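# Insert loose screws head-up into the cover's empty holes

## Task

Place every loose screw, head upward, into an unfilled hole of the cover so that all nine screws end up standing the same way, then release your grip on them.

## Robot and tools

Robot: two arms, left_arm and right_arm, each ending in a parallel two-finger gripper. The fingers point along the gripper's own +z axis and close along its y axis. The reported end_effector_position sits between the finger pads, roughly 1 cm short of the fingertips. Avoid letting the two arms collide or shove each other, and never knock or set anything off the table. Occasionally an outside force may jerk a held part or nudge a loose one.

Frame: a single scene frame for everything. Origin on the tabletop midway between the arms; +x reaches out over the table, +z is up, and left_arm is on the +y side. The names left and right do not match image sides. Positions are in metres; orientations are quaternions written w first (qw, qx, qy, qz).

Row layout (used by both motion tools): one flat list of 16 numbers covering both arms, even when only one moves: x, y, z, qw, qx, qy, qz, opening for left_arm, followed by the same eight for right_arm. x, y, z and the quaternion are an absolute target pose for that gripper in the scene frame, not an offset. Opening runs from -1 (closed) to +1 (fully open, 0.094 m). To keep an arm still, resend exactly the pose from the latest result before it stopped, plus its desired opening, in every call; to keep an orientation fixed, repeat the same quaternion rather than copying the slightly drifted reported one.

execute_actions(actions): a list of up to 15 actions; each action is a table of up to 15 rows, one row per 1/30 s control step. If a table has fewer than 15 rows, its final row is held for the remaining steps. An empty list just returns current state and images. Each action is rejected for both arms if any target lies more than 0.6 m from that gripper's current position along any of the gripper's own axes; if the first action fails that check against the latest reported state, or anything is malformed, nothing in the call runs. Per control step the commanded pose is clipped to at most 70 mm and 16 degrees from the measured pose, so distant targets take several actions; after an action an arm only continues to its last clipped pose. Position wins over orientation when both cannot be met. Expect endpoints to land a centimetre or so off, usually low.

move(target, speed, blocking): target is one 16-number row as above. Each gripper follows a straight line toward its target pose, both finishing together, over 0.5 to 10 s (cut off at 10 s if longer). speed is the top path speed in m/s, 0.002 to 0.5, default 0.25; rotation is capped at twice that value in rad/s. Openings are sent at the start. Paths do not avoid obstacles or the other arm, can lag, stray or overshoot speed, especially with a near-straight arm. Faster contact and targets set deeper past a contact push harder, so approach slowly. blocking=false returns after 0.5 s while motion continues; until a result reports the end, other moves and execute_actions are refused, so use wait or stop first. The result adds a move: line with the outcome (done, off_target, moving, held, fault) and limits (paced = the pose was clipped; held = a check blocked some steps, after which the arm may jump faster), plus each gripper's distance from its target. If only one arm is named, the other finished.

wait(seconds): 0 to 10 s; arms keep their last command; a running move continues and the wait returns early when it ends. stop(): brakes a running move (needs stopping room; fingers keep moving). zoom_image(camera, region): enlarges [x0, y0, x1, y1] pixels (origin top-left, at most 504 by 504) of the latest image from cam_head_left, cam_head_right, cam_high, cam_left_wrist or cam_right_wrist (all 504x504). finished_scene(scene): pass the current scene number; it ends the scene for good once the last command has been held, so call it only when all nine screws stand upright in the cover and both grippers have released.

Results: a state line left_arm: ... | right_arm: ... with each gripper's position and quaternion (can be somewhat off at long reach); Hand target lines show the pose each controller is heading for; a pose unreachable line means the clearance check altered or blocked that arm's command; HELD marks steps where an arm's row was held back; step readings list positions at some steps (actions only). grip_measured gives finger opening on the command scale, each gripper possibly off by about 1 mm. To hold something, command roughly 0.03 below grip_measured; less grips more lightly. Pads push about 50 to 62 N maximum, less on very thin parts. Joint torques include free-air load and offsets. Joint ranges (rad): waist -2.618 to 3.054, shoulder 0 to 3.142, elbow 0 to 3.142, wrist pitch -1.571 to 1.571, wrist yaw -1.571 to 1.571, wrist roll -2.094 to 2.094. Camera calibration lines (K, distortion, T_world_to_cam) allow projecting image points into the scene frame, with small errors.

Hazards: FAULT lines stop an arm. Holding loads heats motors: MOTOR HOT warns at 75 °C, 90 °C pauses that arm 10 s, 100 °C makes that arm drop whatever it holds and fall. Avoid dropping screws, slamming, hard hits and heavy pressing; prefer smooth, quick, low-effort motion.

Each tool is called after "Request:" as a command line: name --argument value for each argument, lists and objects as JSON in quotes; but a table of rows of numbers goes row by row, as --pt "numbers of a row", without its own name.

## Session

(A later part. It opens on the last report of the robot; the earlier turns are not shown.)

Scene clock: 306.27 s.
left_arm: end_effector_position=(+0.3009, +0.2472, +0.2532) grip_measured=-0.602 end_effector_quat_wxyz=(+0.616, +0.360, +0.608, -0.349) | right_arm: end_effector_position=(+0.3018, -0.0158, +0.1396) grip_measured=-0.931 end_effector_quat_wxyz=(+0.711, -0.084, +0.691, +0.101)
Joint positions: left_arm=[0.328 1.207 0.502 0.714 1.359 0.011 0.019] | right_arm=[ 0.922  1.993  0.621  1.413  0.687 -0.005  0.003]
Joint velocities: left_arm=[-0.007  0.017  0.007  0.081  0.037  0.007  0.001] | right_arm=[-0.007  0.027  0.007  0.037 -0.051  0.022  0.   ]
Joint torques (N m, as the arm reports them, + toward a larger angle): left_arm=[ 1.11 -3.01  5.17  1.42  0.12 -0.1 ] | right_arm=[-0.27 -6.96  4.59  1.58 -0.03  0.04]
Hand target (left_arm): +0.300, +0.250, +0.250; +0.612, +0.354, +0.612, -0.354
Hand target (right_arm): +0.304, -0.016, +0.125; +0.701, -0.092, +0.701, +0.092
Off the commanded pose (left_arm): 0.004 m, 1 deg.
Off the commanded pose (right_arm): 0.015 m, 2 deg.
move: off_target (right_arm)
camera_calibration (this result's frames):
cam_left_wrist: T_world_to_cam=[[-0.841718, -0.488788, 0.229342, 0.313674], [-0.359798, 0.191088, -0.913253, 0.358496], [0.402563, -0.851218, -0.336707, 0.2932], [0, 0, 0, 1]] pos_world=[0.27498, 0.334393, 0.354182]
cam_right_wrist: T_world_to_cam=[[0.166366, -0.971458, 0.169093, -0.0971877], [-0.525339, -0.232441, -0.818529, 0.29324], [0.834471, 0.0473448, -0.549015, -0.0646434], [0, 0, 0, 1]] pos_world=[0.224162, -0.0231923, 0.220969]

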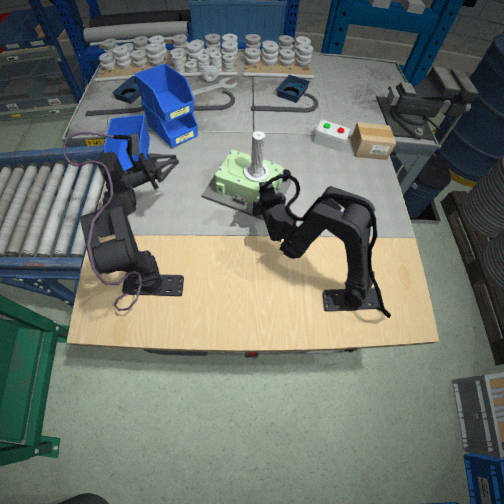

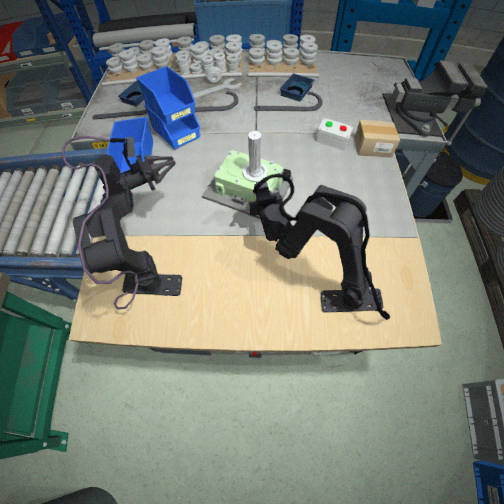

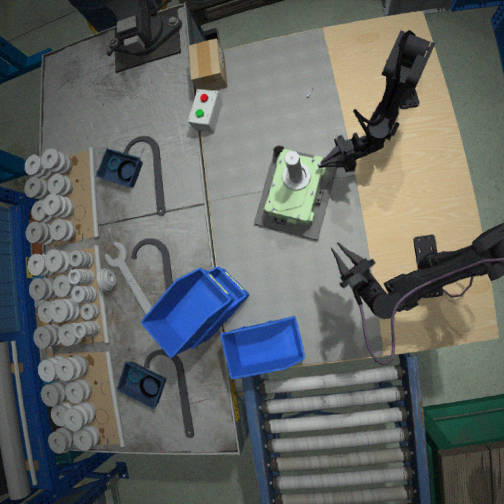

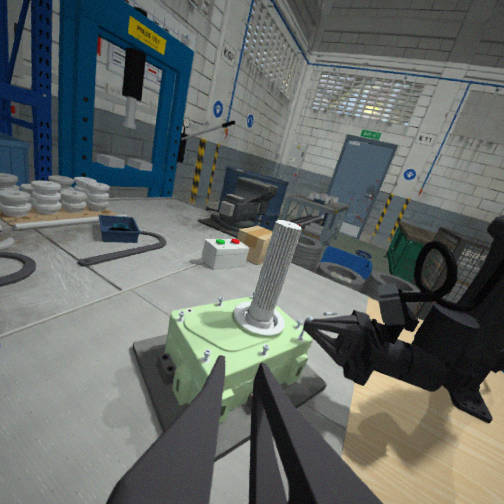

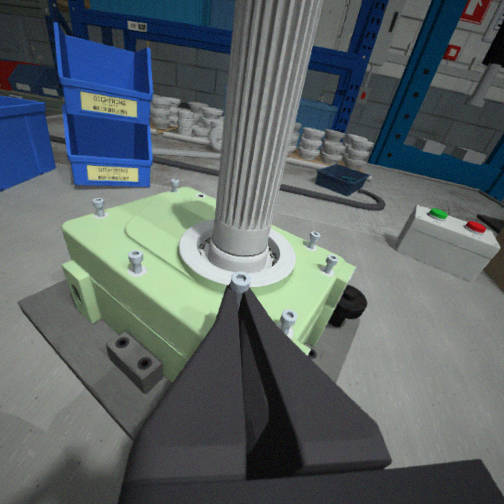

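Tip needs −x ~2mm.

Request:
move --target '[0.3,0.25,0.25,0.612,0.354,0.612,-0.354,-0.6,0.296,-0.019,0.13,0.701,-0.092,0.701,0.092,-1]' --speed 0.01

Request:
zoom_image --camera "cam_left_wrist" --region '[260,290,350,380]'

Scene clock: 308.53 s.
left_arm: end_effector_position=(+0.3009, +0.2472, +0.2532) grip_measured=-0.602 end_effector_quat_wxyz=(+0.616, +0.360, +0.608, -0.349) | right_arm: end_effector_position=(+0.3019, -0.0162, +0.1397) grip_measured=-0.931 end_effector_quat_wxyz=(+0.711, -0.083, +0.691, +0.101)
Joint positions: left_arm=[0.328 1.207 0.502 0.714 1.359 0.011 0.019] | right_arm=[ 0.922  1.994  0.621  1.414  0.69  -0.005  0.003]
Joint velocities: left_arm=[-0.007 -0.007  0.012 -0.007  0.037 -0.007 -0.   ] | right_arm=[-0.007  0.012 -0.012 -0.022 -0.066  0.066 -0.002]
Joint torques (N m, as the arm reports them, + toward a larger angle): left_arm=[ 1.12 -3.04  5.18  1.43  0.12 -0.11] | right_arm=[ 0.65 -9.99  2.43  1.47  0.07  0.05]
Hand target (left_arm): +0.300, +0.250, +0.250; +0.612, +0.354, +0.612, -0.354
Hand target (right_arm): +0.296, -0.019, +0.130; +0.701, -0.092, +0.701, +0.092
Off the commanded pose (left_arm): 0.004 m, 1 deg.
Off the commanded pose (right_arm): 0.012 m, 2 deg.
move: off_target (right_arm)
camera_calibration (this result's frames):
cam_left_wrist: T_world_to_cam=[[-0.841718, -0.488788, 0.229342, 0.313674], [-0.359798, 0.191088, -0.913253, 0.358496], [0.402563, -0.851218, -0.336707, 0.2932], [0, 0, 0, 1]] pos_world=[0.27498, 0.334393, 0.354182]
cam_right_wrist: T_world_to_cam=[[0.163714, -0.972013, 0.168486, -0.09679], [-0.525667, -0.230478, -0.818874, 0.293428], [0.834789, 0.0454937, -0.548688, -0.0648604], [0, 0, 0, 1]] pos_world=[0.224236, -0.0235017, 0.221]

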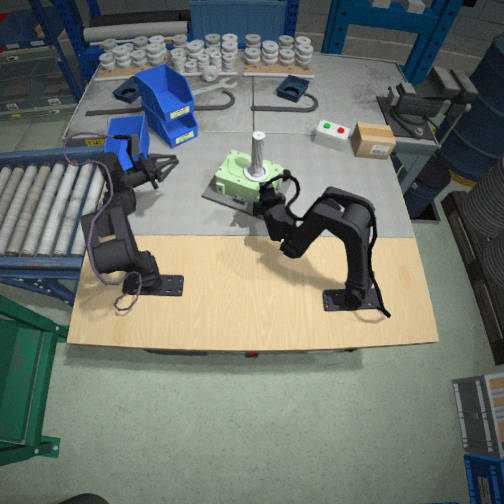

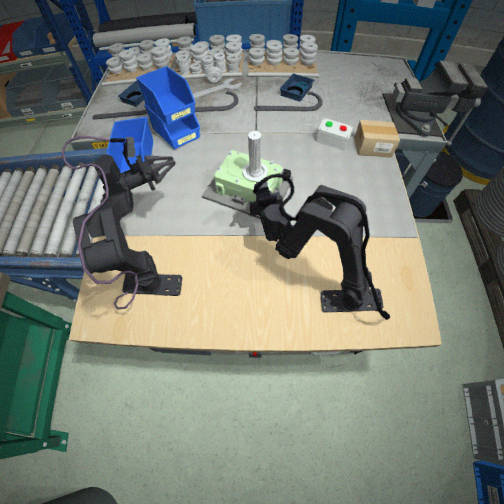

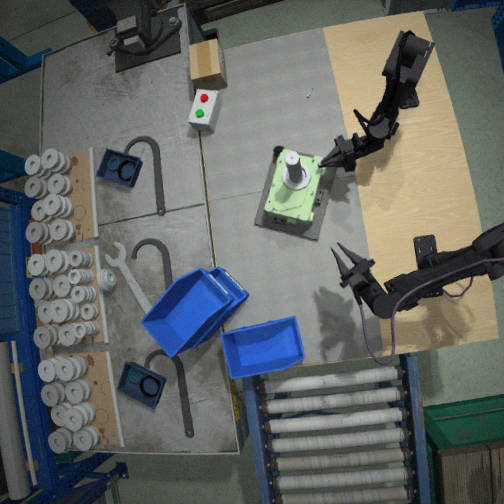

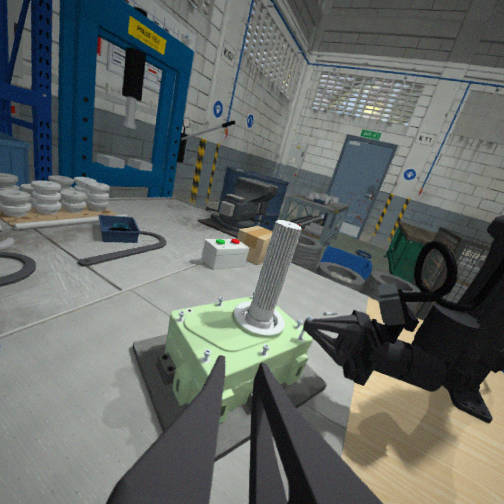

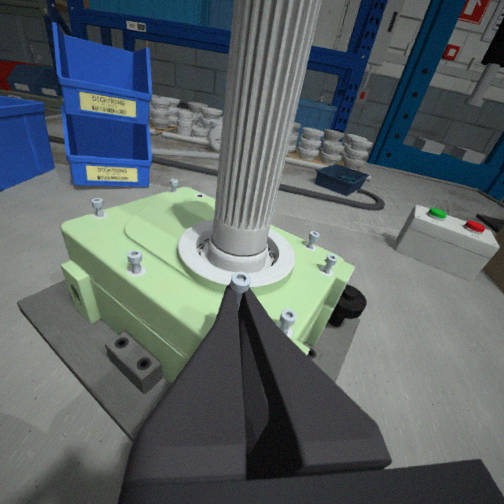

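Region (260, 290, 350, 380) of cam_left_wrist's 504x504 image, scaled by 5.600, with more detail than that image has.

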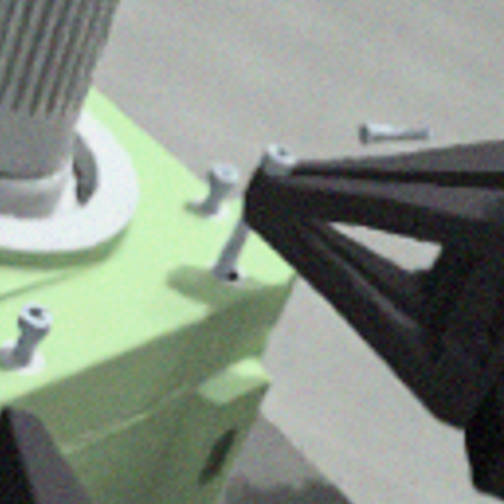

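Request:
move --target '[0.3,0.25,0.25,0.612,0.354,0.612,-0.354,-0.6,0.292,-0.019,0.134,0.701,-0.092,0.701,0.092,-1]' --speed 0.01

Request:
zoom_image --camera "cam_left_wrist" --region '[260,290,350,380]'

Scene clock: 310.80 s.
left_arm: end_effector_position=(+0.3009, +0.2472, +0.2532) grip_measured=-0.602 end_effector_quat_wxyz=(+0.616, +0.360, +0.608, -0.349) | right_arm: end_effector_position=(+0.2975, -0.0171, +0.1393) grip_measured=-0.931 end_effector_quat_wxyz=(+0.710, -0.083, +0.692, +0.099)
Joint positions: left_arm=[0.328 1.207 0.502 0.714 1.359 0.011 0.019] | right_arm=[ 0.933  1.984  0.608  1.413  0.702 -0.005  0.003]
Joint velocities: left_arm=[-0.002  0.012 -0.007 -0.022  0.037  0.11  -0.   ] | right_arm=[-0.007  0.002  0.002  0.11  -0.007 -0.037 -0.   ]
Joint torques (N m, as the arm reports them, + toward a larger angle): left_arm=[ 1.12 -3.02  5.18  1.42  0.12 -0.1 ] | right_arm=[  0.7  -10.88   2.75   1.39   0.06   0.04]
Hand target (left_arm): +0.300, +0.250, +0.250; +0.612, +0.354, +0.612, -0.354
Hand target (right_arm): +0.292, -0.019, +0.134; +0.701, -0.092, +0.701, +0.092
Off the commanded pose (left_arm): 0.004 m, 1 deg.
Off the commanded pose (right_arm): 0.008 m, 2 deg.
move: done
camera_calibration (this result's frames):
cam_left_wrist: T_world_to_cam=[[-0.841718, -0.488788, 0.229342, 0.313674], [-0.359798, 0.191088, -0.913253, 0.358496], [0.402563, -0.851218, -0.336707, 0.2932], [0, 0, 0, 1]] pos_world=[0.27498, 0.334393, 0.354182]
cam_right_wrist: T_world_to_cam=[[0.162758, -0.971674, 0.171344, -0.0969075], [-0.528509, -0.232502, -0.816469, 0.291094], [0.83318, 0.0423303, -0.55138, -0.0605051], [0, 0, 0, 1]] pos_world=[0.22003, -0.0239214, 0.220912]

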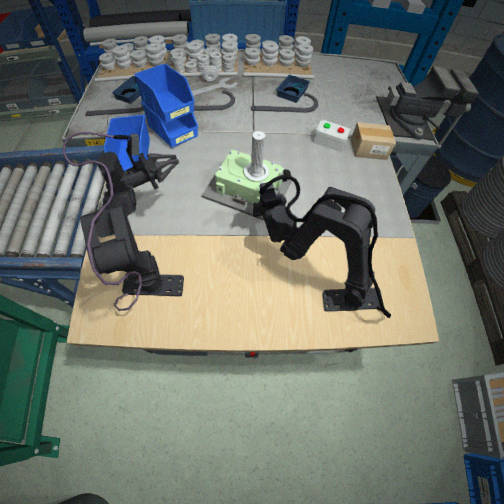

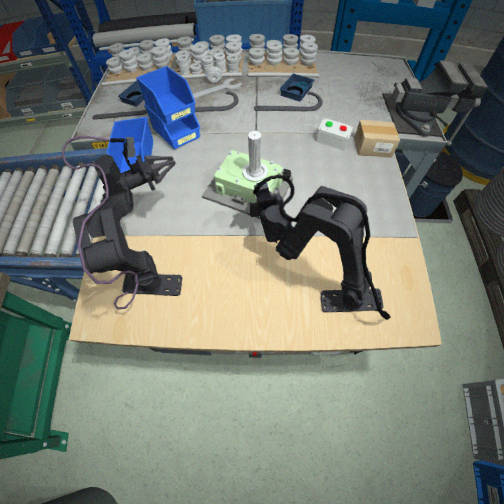

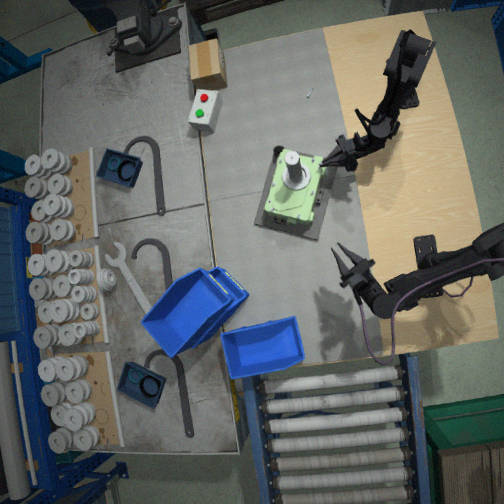

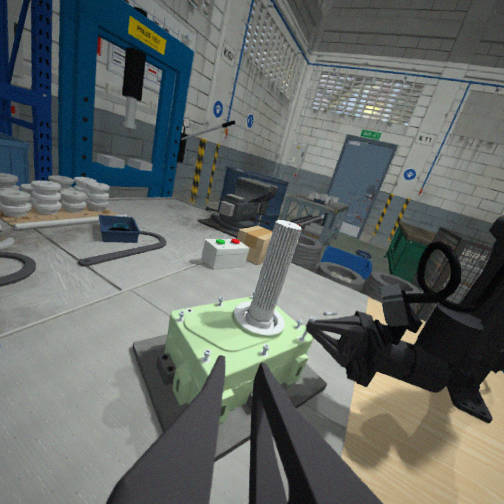

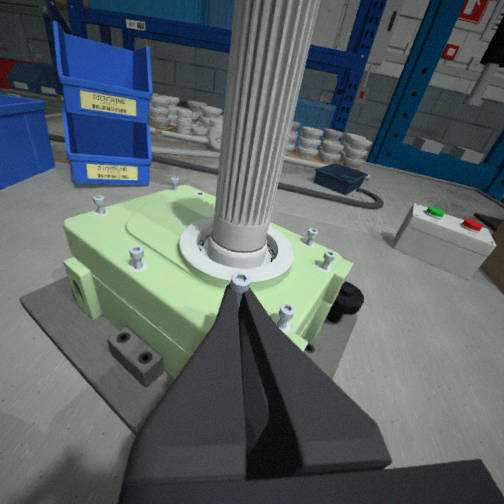

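Region (260, 290, 350, 380) of cam_left_wrist's 504x504 image, scaled by 5.600, with more detail than that image has.

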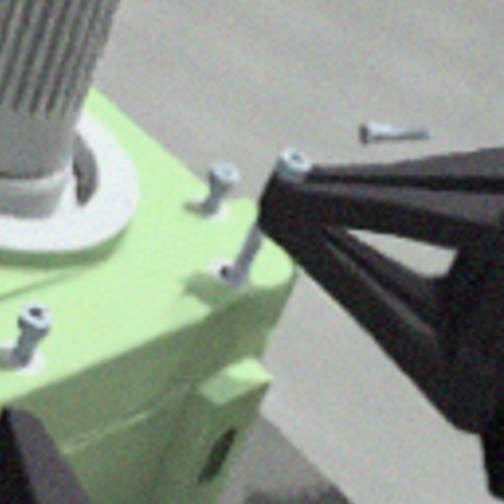

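Request:
move --target '[0.3,0.25,0.25,0.612,0.354,0.612,-0.354,-0.6,0.2985,-0.024,0.132,0.701,-0.092,0.701,0.092,-1]' --speed 0.01

Request:
zoom_image --camera "cam_left_wrist" --region '[260,290,350,380]'

Scene clock: 312.83 s.
left_arm: end_effector_position=(+0.3009, +0.2472, +0.2532) grip_measured=-0.602 end_effector_quat_wxyz=(+0.616, +0.360, +0.608, -0.349) | right_arm: end_effector_position=(+0.2988, -0.0171, +0.1395) grip_measured=-0.931 end_effector_quat_wxyz=(+0.710, -0.085, +0.691, +0.101)
Joint positions: left_arm=[0.328 1.207 0.502 0.714 1.359 0.011 0.019] | right_arm=[ 0.926  1.984  0.608  1.413  0.69  -0.005  0.003]
Joint velocities: left_arm=[ 0.002  0.002  0.012  0.037  0.051  0.022 -0.002] | right_arm=[-0.002 -0.007 -0.007 -0.007 -0.022 -0.007 -0.001]
Joint torques (N m, as the arm reports them, + toward a larger angle): left_arm=[ 1.13 -3.04  5.18  1.43  0.12 -0.1 ] | right_arm=[ -0.62 -10.32   2.57   1.43  -0.06   0.06]
Hand target (left_arm): +0.300, +0.250, +0.250; +0.612, +0.354, +0.612, -0.354
Hand target (right_arm): +0.298, -0.024, +0.132; +0.701, -0.092, +0.701, +0.092
Off the commanded pose (left_arm): 0.004 m, 1 deg.
Off the commanded pose (right_arm): 0.010 m, 2 deg.
move: done
camera_calibration (this result's frames):
cam_left_wrist: T_world_to_cam=[[-0.841718, -0.488788, 0.229342, 0.313674], [-0.359798, 0.191088, -0.913253, 0.358496], [0.402563, -0.851218, -0.336707, 0.2932], [0, 0, 0, 1]] pos_world=[0.27498, 0.334393, 0.354182]
cam_right_wrist: T_world_to_cam=[[0.168564, -0.970786, 0.170763, -0.0988743], [-0.526488, -0.235133, -0.81702, 0.291376], [0.833304, 0.0478154, -0.550743, -0.06152], [0, 0, 0, 1]] pos_world=[0.221338, -0.0245319, 0.221063]

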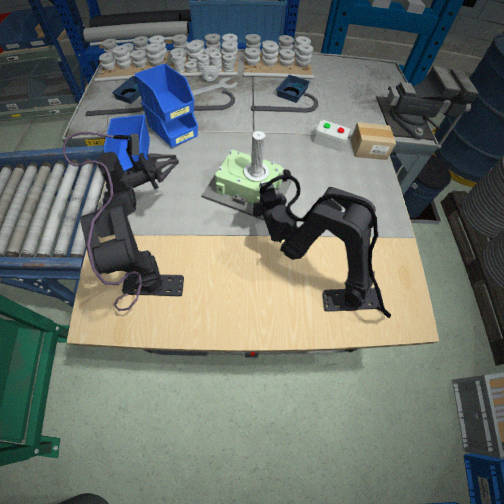

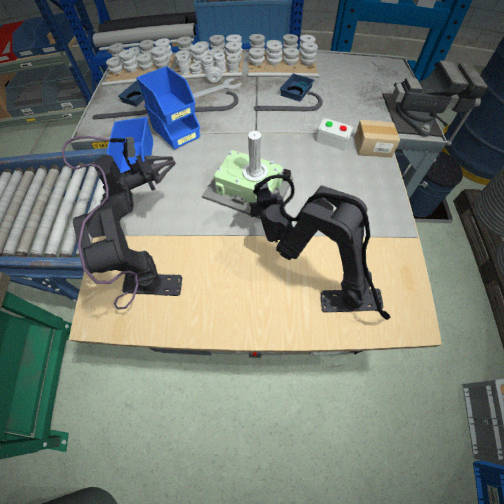

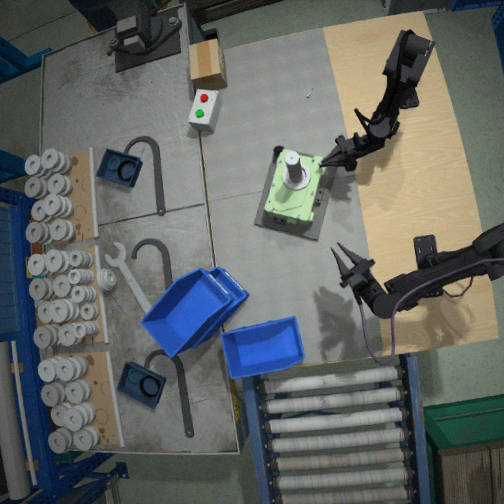

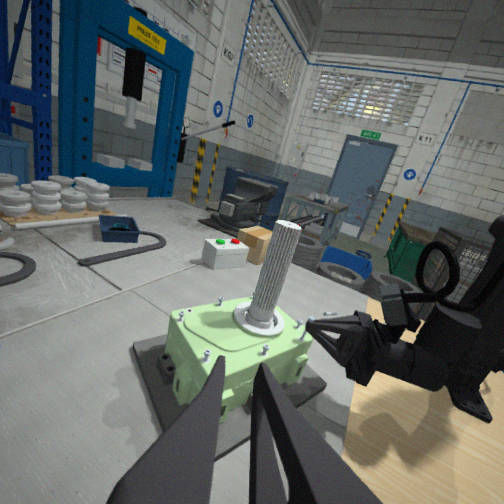

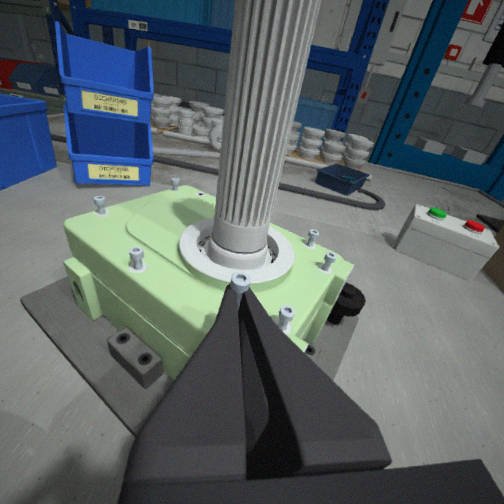

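Region (260, 290, 350, 380) of cam_left_wrist's 504x504 image, scaled by 5.600, with more detail than that image has.

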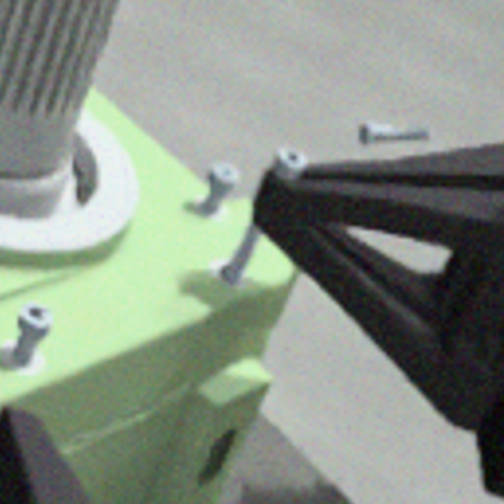

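Request:
move --target '[0.3,0.25,0.25,0.612,0.354,0.612,-0.354,-0.6,0.2995,-0.028,0.132,0.7025,-0.08,0.7025,0.08,-1]' --speed 0.01

Request:
zoom_image --camera "cam_left_wrist" --region '[260,290,350,380]'

Scene clock: 315.77 s.
left_arm: end_effector_position=(+0.3009, +0.2472, +0.2532) grip_measured=-0.602 end_effector_quat_wxyz=(+0.616, +0.360, +0.608, -0.349) | right_arm: end_effector_position=(+0.2996, -0.0200, +0.1391) grip_measured=-0.931 end_effector_quat_wxyz=(+0.710, -0.080, +0.693, +0.096)
Joint positions: left_arm=[0.328 1.207 0.502 0.714 1.359 0.011 0.019] | right_arm=[ 0.926  1.984  0.608  1.412  0.706 -0.004  0.003]
Joint velocities: left_arm=[-0.002  0.007  0.007 -0.007 -0.037 -0.007 -0.002] | right_arm=[-0.007  0.012  0.017  0.007  0.051  0.066  0.001]
Joint torques (N m, as the arm reports them, + toward a larger angle): left_arm=[ 1.13 -3.03  5.17  1.42  0.13 -0.1 ] | right_arm=[ -0.3  -10.07   3.03   1.42   0.14   0.04]
Hand target (left_arm): +0.300, +0.250, +0.250; +0.612, +0.354, +0.612, -0.354
Hand target (right_arm): +0.299, -0.028, +0.132; +0.703, -0.080, +0.702, +0.080
Off the commanded pose (left_arm): 0.004 m, 1 deg.
Off the commanded pose (right_arm): 0.011 m, 2 deg.
move: off_target (right_arm)
camera_calibration (this result's frames):
cam_left_wrist: T_world_to_cam=[[-0.841718, -0.488788, 0.229342, 0.313674], [-0.359798, 0.191088, -0.913253, 0.358496], [0.402563, -0.851218, -0.336707, 0.2932], [0, 0, 0, 1]] pos_world=[0.27498, 0.334393, 0.354182]
cam_right_wrist: T_world_to_cam=[[0.152892, -0.97333, 0.171037, -0.097064], [-0.531477, -0.226897, -0.816119, 0.292327], [0.833161, 0.033876, -0.551992, -0.0622829], [0, 0, 0, 1]] pos_world=[0.222097, -0.0260373, 0.220796]

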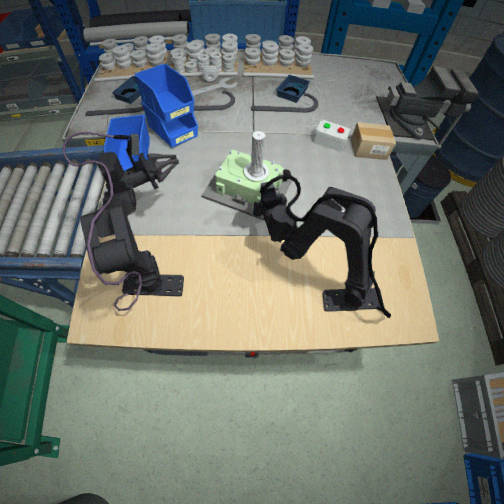

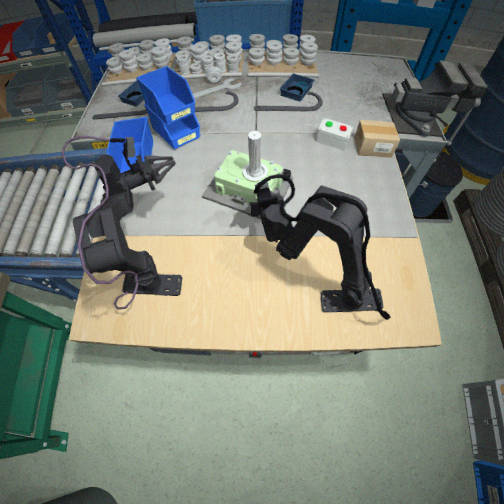

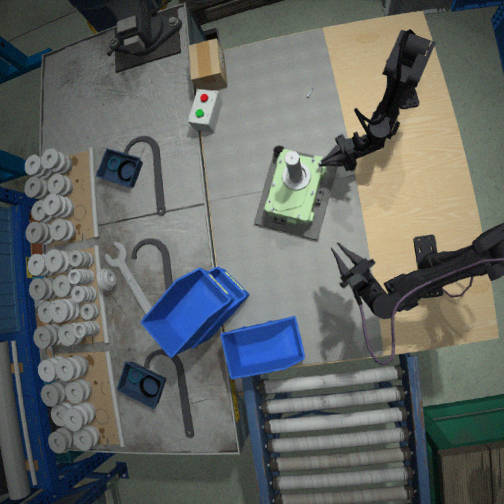

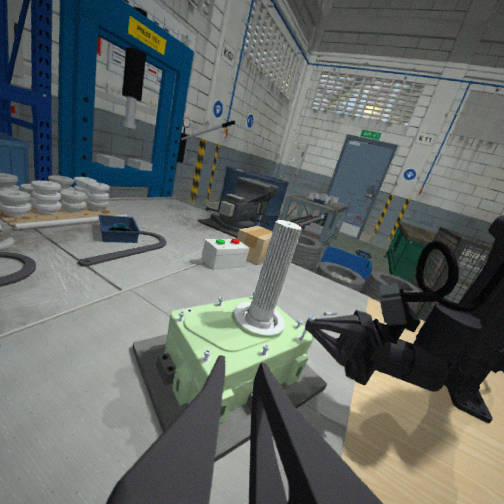

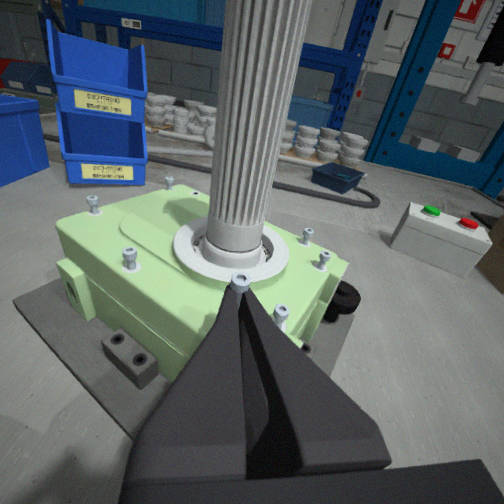

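Region (260, 290, 350, 380) of cam_left_wrist's 504x504 image, scaled by 5.600, with more detail than that image has.

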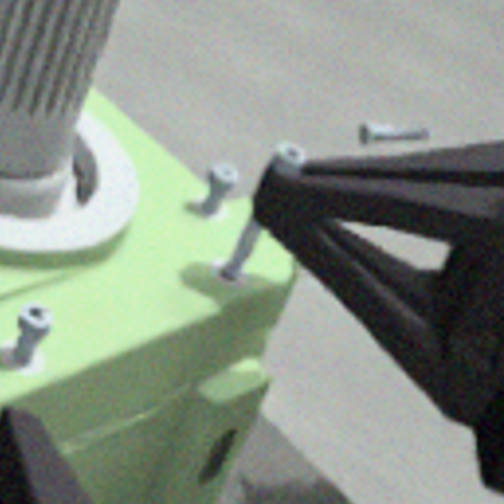

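Seems caught in chamfer. Press down with slight +x.

Request:
move --target '[0.3,0.25,0.25,0.612,0.354,0.612,-0.354,-0.6,0.303,-0.021,0.122,0.702,-0.086,0.702,0.086,-1]' --speed 0.01

Request:
zoom_image --camera "cam_left_wrist" --region '[260,290,350,380]'

Scene clock: 317.87 s.
left_arm: end_effector_position=(+0.3009, +0.2472, +0.2532) grip_measured=-0.602 end_effector_quat_wxyz=(+0.616, +0.360, +0.608, -0.349) | right_arm: end_effector_position=(+0.2997, -0.0197, +0.1352) grip_measured=-0.931 end_effector_quat_wxyz=(+0.711, -0.080, +0.692, +0.096)
Joint positions: left_arm=[0.328 1.207 0.502 0.714 1.359 0.011 0.019] | right_arm=[ 0.926  2.003  0.608  1.432  0.705 -0.004  0.003]
Joint velocities: left_arm=[-0.002  0.002 -0.017 -0.007 -0.051  0.022 -0.001] | right_arm=[-0.007  0.022  0.002 -0.037  0.037 -0.095  0.001]
Joint torques (N m, as the arm reports them, + toward a larger angle): left_arm=[ 1.12 -3.02  5.16  1.43  0.12 -0.1 ] | right_arm=[-0.51 -7.11  4.58  1.59 -0.04  0.04]
Hand target (left_arm): +0.300, +0.250, +0.250; +0.612, +0.354, +0.612, -0.354
Hand target (right_arm): +0.303, -0.021, +0.122; +0.702, -0.086, +0.702, +0.086
Off the commanded pose (left_arm): 0.004 m, 1 deg.
Off the commanded pose (right_arm): 0.014 m, 2 deg.
move: off_target (right_arm)
camera_calibration (this result's frames):
cam_left_wrist: T_world_to_cam=[[-0.841718, -0.488788, 0.229342, 0.313674], [-0.359798, 0.191088, -0.913253, 0.358496], [0.402563, -0.851218, -0.336707, 0.2932], [0, 0, 0, 1]] pos_world=[0.27498, 0.334393, 0.354182]
cam_right_wrist: T_world_to_cam=[[0.153555, -0.973316, 0.170518, -0.0962484], [-0.530925, -0.226807, -0.816503, 0.289151], [0.83339, 0.034846, -0.551585, -0.0646175], [0, 0, 0, 1]] pos_world=[0.222149, -0.025847, 0.216863]

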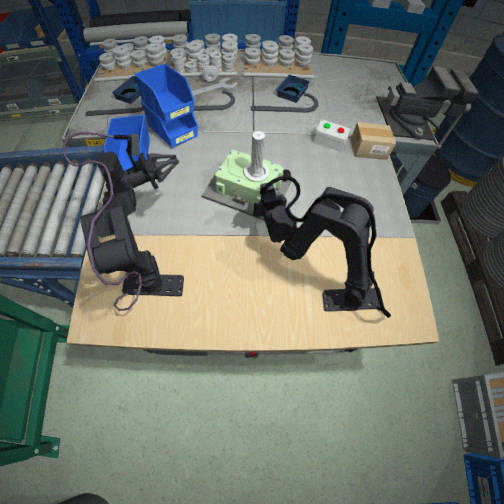

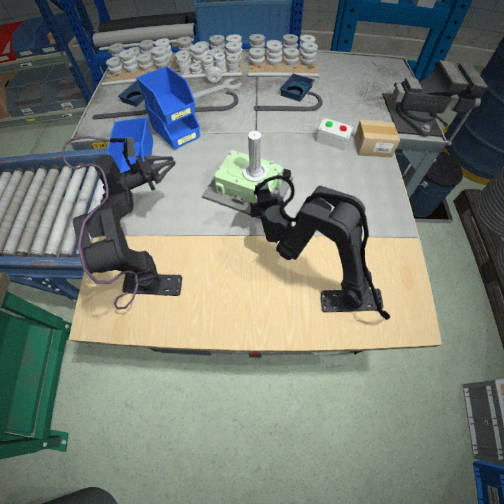

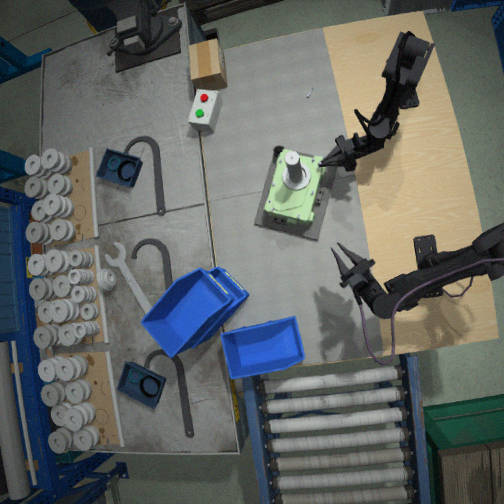

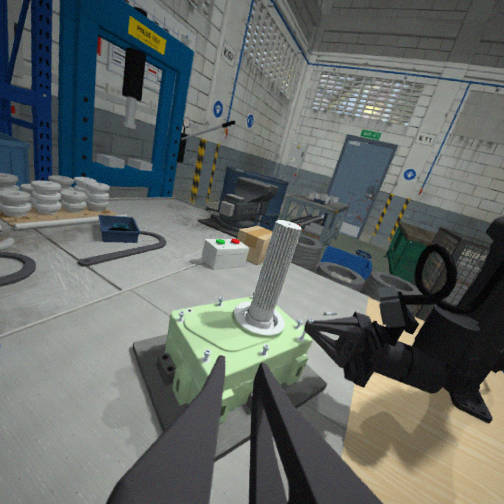

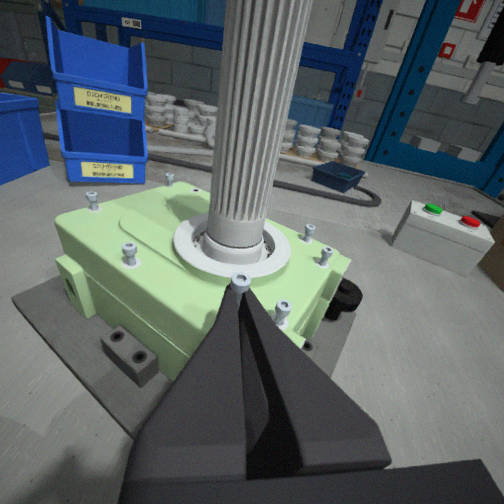

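Region (260, 290, 350, 380) of cam_left_wrist's 504x504 image, scaled by 5.600, with more detail than that image has.

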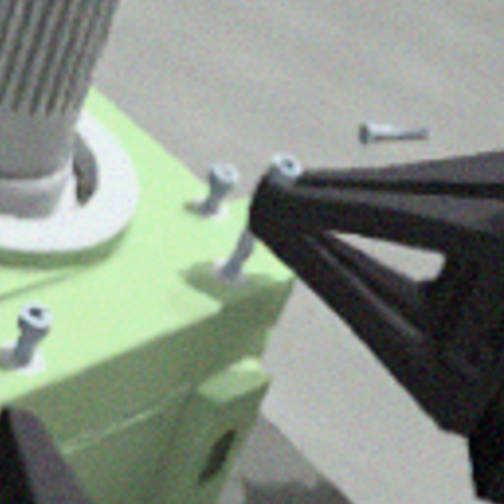

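In 4mm, jammed by tilt. Loosen so the head hangs on fingers.

Request:
move --target '[0.3,0.25,0.25,0.612,0.354,0.612,-0.354,-0.6,0.303,-0.021,0.125,0.702,-0.086,0.702,0.086,-0.89]' --speed 0.01

Request:
move --target '[0.3,0.25,0.25,0.612,0.354,0.612,-0.354,-0.6,0.303,-0.021,0.125,0.702,-0.086,0.702,0.086,-0.65]' --speed 0.01

Request:
move --target '[0.3,0.25,0.25,0.612,0.354,0.612,-0.354,-0.6,0.25,-0.035,0.15,0.702,-0.086,0.702,0.086,-0.65]' --speed 0.04

Request:
zoom_image --camera "cam_left_wrist" --region '[260,290,350,380]'

Scene clock: 320.00 s.
left_arm: end_effector_position=(+0.3009, +0.2472, +0.2532) grip_measured=-0.602 end_effector_quat_wxyz=(+0.616, +0.360, +0.608, -0.349) | right_arm: end_effector_position=(+0.2997, -0.0196, +0.1348) grip_measured=-0.889 end_effector_quat_wxyz=(+0.710, -0.080, +0.693, +0.096)
Joint positions: left_arm=[0.328 1.207 0.502 0.714 1.359 0.011 0.019] | right_arm=[ 0.926  2.003  0.608  1.43   0.705 -0.004  0.005]
Joint velocities: left_arm=[-0.007 -0.002 -0.002 -0.022  0.037  0.066  0.   ] | right_arm=[ 0.017  0.007  0.007 -0.022  0.007 -0.066  0.   ]
Joint torques (N m, as the arm reports them, + toward a larger angle): left_arm=[ 1.13 -3.03  5.16  1.42  0.13 -0.1 ] | right_arm=[-0.53 -8.19  4.68  1.45 -0.04  0.05]
Hand target (left_arm): +0.300, +0.250, +0.250; +0.612, +0.354, +0.612, -0.354
Hand target (right_arm): +0.303, -0.021, +0.125; +0.702, -0.086, +0.702, +0.086
Off the commanded pose (left_arm): 0.004 m, 1 deg.
Off the commanded pose (right_arm): 0.010 m, 2 deg.
move: done
camera_calibration (this result's frames):
cam_left_wrist: T_world_to_cam=[[-0.841718, -0.488788, 0.229342, 0.313674], [-0.359798, 0.191088, -0.913253, 0.358496], [0.402563, -0.851218, -0.336707, 0.2932], [0, 0, 0, 1]] pos_world=[0.27498, 0.334393, 0.354182]
cam_right_wrist: T_world_to_cam=[[0.154113, -0.97299, 0.171872, -0.0964486], [-0.531729, -0.228286, -0.815567, 0.28893], [0.832775, 0.0342999, -0.552548, -0.064525], [0, 0, 0, 1]] pos_world=[0.222231, -0.0256717, 0.216566]

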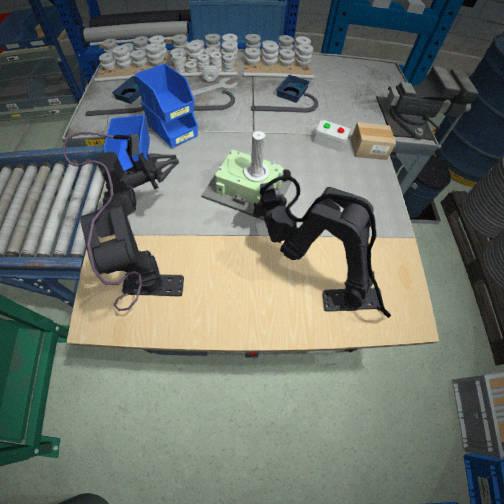

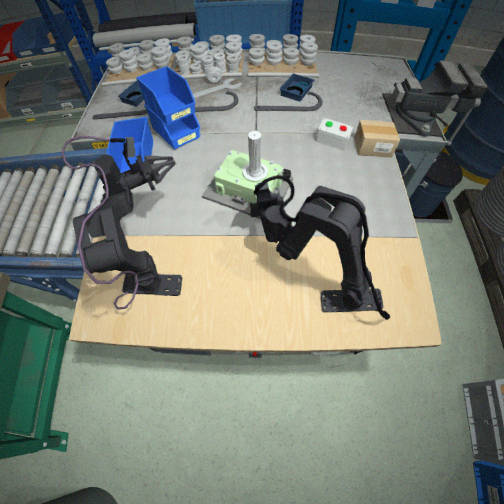

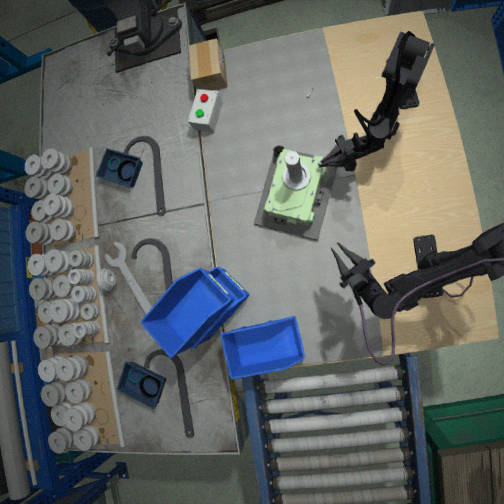

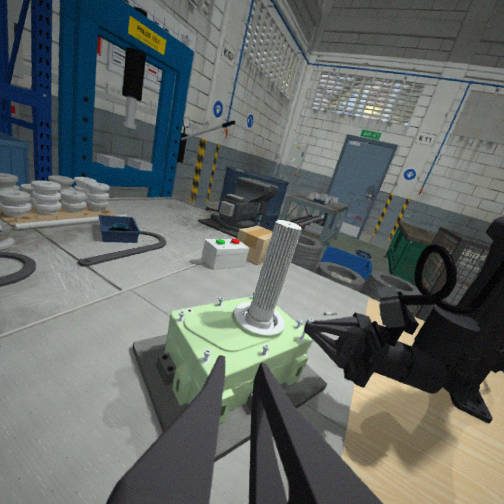

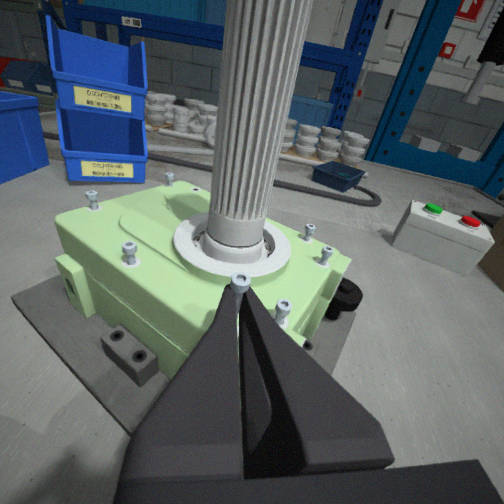

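Scene clock: 321.87 s.
left_arm: end_effector_position=(+0.3009, +0.2472, +0.2532) grip_measured=-0.602 end_effector_quat_wxyz=(+0.616, +0.360, +0.608, -0.349) | right_arm: end_effector_position=(+0.2997, -0.0195, +0.1338) grip_measured=-0.651 end_effector_quat_wxyz=(+0.709, -0.082, +0.694, +0.094)
Joint positions: left_arm=[0.328 1.207 0.502 0.714 1.359 0.011 0.019] | right_arm=[ 0.926  2.003  0.608  1.425  0.705 -0.004  0.016]
Joint velocities: left_arm=[0.007 0.012 0.032 0.037 0.037 0.081 0.001] | right_arm=[ 0.002  0.012 -0.007  0.022 -0.037 -0.037 -0.   ]
Joint torques (N m, as the arm reports them, + toward a larger angle): left_arm=[ 1.13 -3.02  5.18  1.42  0.12 -0.09] | right_arm=[-0.54 -8.15  4.68  1.52 -0.02  0.06]
Hand target (left_arm): +0.300, +0.250, +0.250; +0.612, +0.354, +0.612, -0.354
Hand target (right_arm): +0.303, -0.021, +0.125; +0.702, -0.086, +0.702, +0.086
Off the commanded pose (left_arm): 0.004 m, 1 deg.
Off the commanded pose (right_arm): 0.010 m, 2 deg.
move: done
camera_calibration (this result's frames):
cam_left_wrist: T_world_to_cam=[[-0.841718, -0.488788, 0.229342, 0.313674], [-0.359798, 0.191088, -0.913253, 0.358496], [0.402563, -0.851218, -0.336707, 0.2932], [0, 0, 0, 1]] pos_world=[0.27498, 0.334393, 0.354182]
cam_right_wrist: T_world_to_cam=[[0.15461, -0.972287, 0.175366, -0.0968532], [-0.534063, -0.231581, -0.813109, 0.288419], [0.831187, 0.0320586, -0.555067, -0.0643371], [0, 0, 0, 1]] pos_world=[0.222485, -0.025314, 0.21579]

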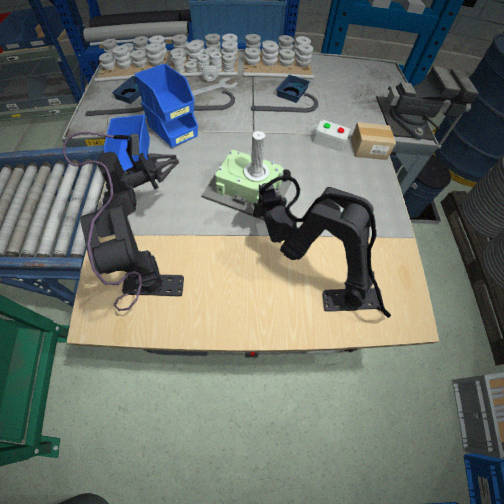

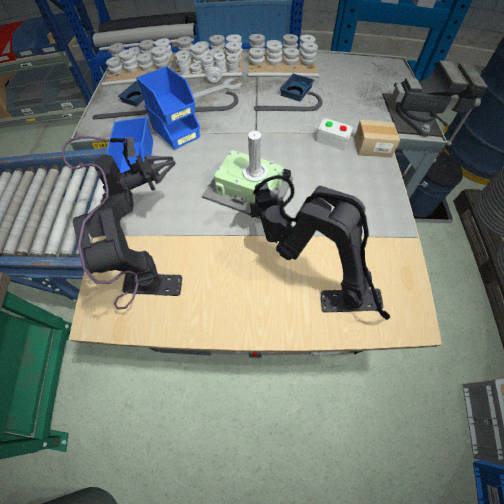

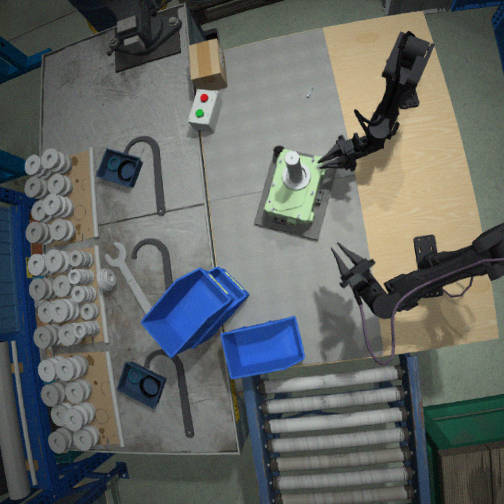

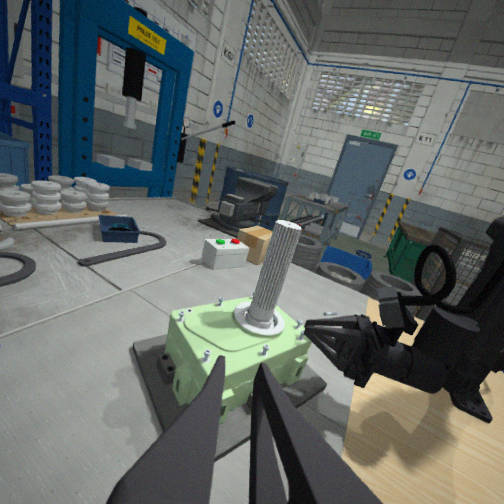

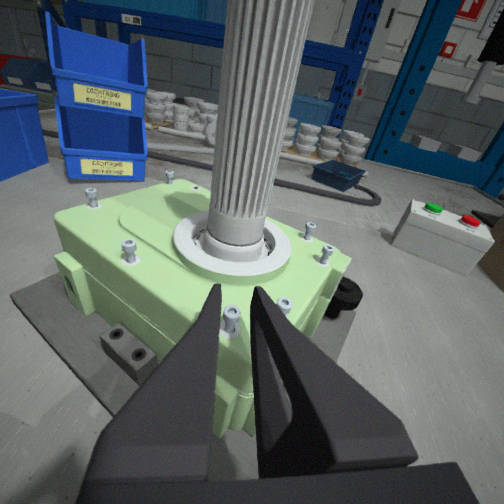

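Scene clock: 323.50 s.
left_arm: end_effector_position=(+0.3009, +0.2472, +0.2532) grip_measured=-0.602 end_effector_quat_wxyz=(+0.616, +0.360, +0.608, -0.349) | right_arm: end_effector_position=(+0.2542, -0.0314, +0.1510) grip_measured=-0.651 end_effector_quat_wxyz=(+0.706, -0.083, +0.698, +0.090)
Joint positions: left_arm=[0.328 1.207 0.502 0.714 1.359 0.011 0.019] | right_arm=[ 1.041  1.83   0.476  1.373  0.824 -0.004  0.016]
Joint velocities: left_arm=[ 0.007  0.017 -0.027 -0.007  0.051  0.007 -0.001] | right_arm=[-0.012  0.002 -0.007 -0.066 -0.066 -0.037 -0.   ]
Joint torques (N m, as the arm reports them, + toward a larger angle): left_arm=[ 1.14 -3.04  5.17  1.42  0.12 -0.1 ] | right_arm=[ 0.61 -9.61  3.14  1.46  0.07  0.04]
Hand target (left_arm): +0.300, +0.250, +0.250; +0.612, +0.354, +0.612, -0.354
Hand target (right_arm): +0.250, -0.035, +0.150; +0.702, -0.086, +0.702, +0.086
Off the commanded pose (left_arm): 0.004 m, 1 deg.
Off the commanded pose (right_arm): 0.006 m, 1 deg.
move: done
camera_calibration (this result's frames):
cam_left_wrist: T_world_to_cam=[[-0.841718, -0.488788, 0.229342, 0.313674], [-0.359798, 0.191088, -0.913253, 0.358496], [0.402563, -0.851218, -0.336707, 0.2932], [0, 0, 0, 1]] pos_world=[0.27498, 0.334393, 0.354182]
cam_right_wrist: T_world_to_cam=[[0.151718, -0.971529, 0.18197, -0.104567], [-0.542033, -0.235728, -0.806618, 0.2763], [0.826548, 0.0237446, -0.562365, -0.0146495], [0, 0, 0, 1]] pos_world=[0.177737, -0.0361101, 0.233658]

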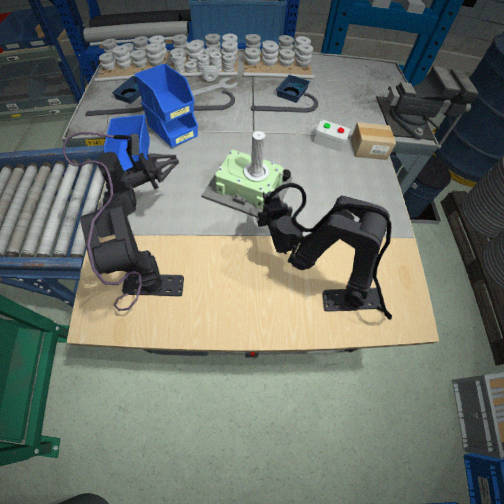

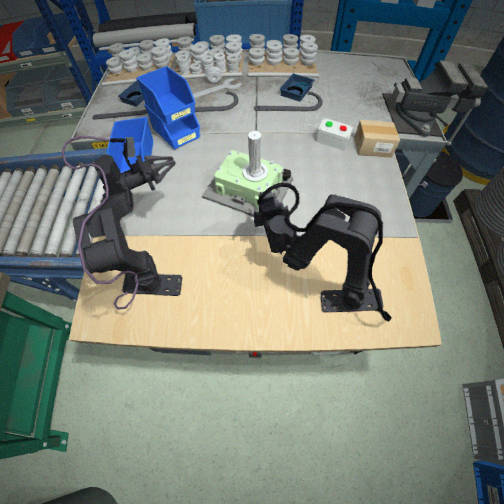

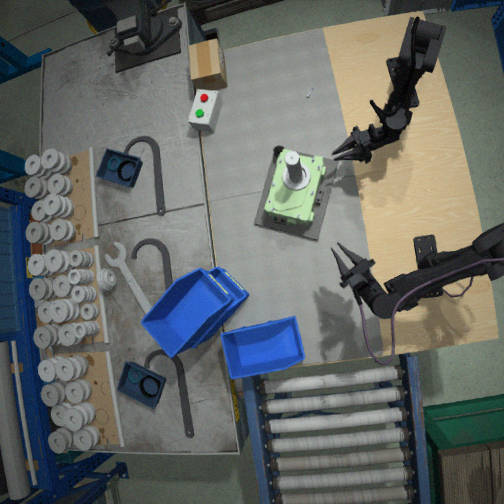

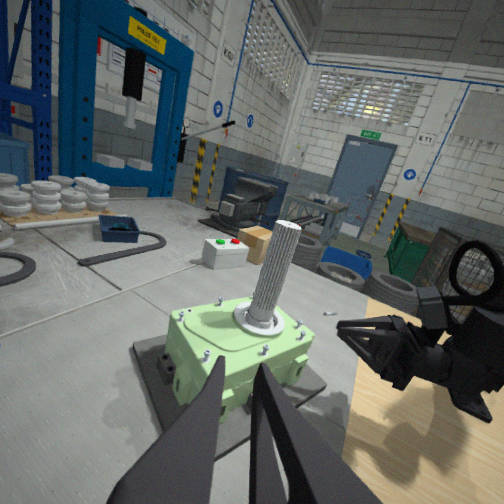

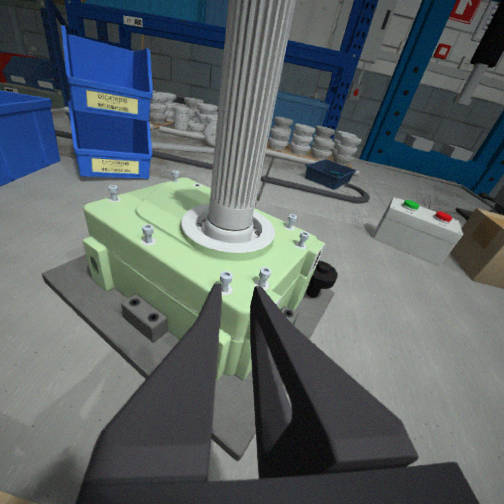

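Region (260, 290, 350, 380) of cam_left_wrist's 504x504 image, scaled by 5.600, with more detail than that image has.

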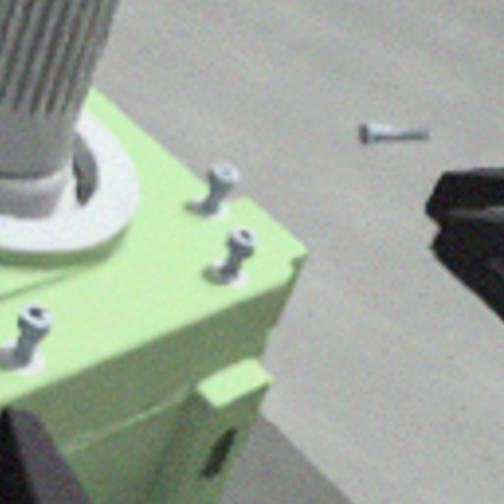

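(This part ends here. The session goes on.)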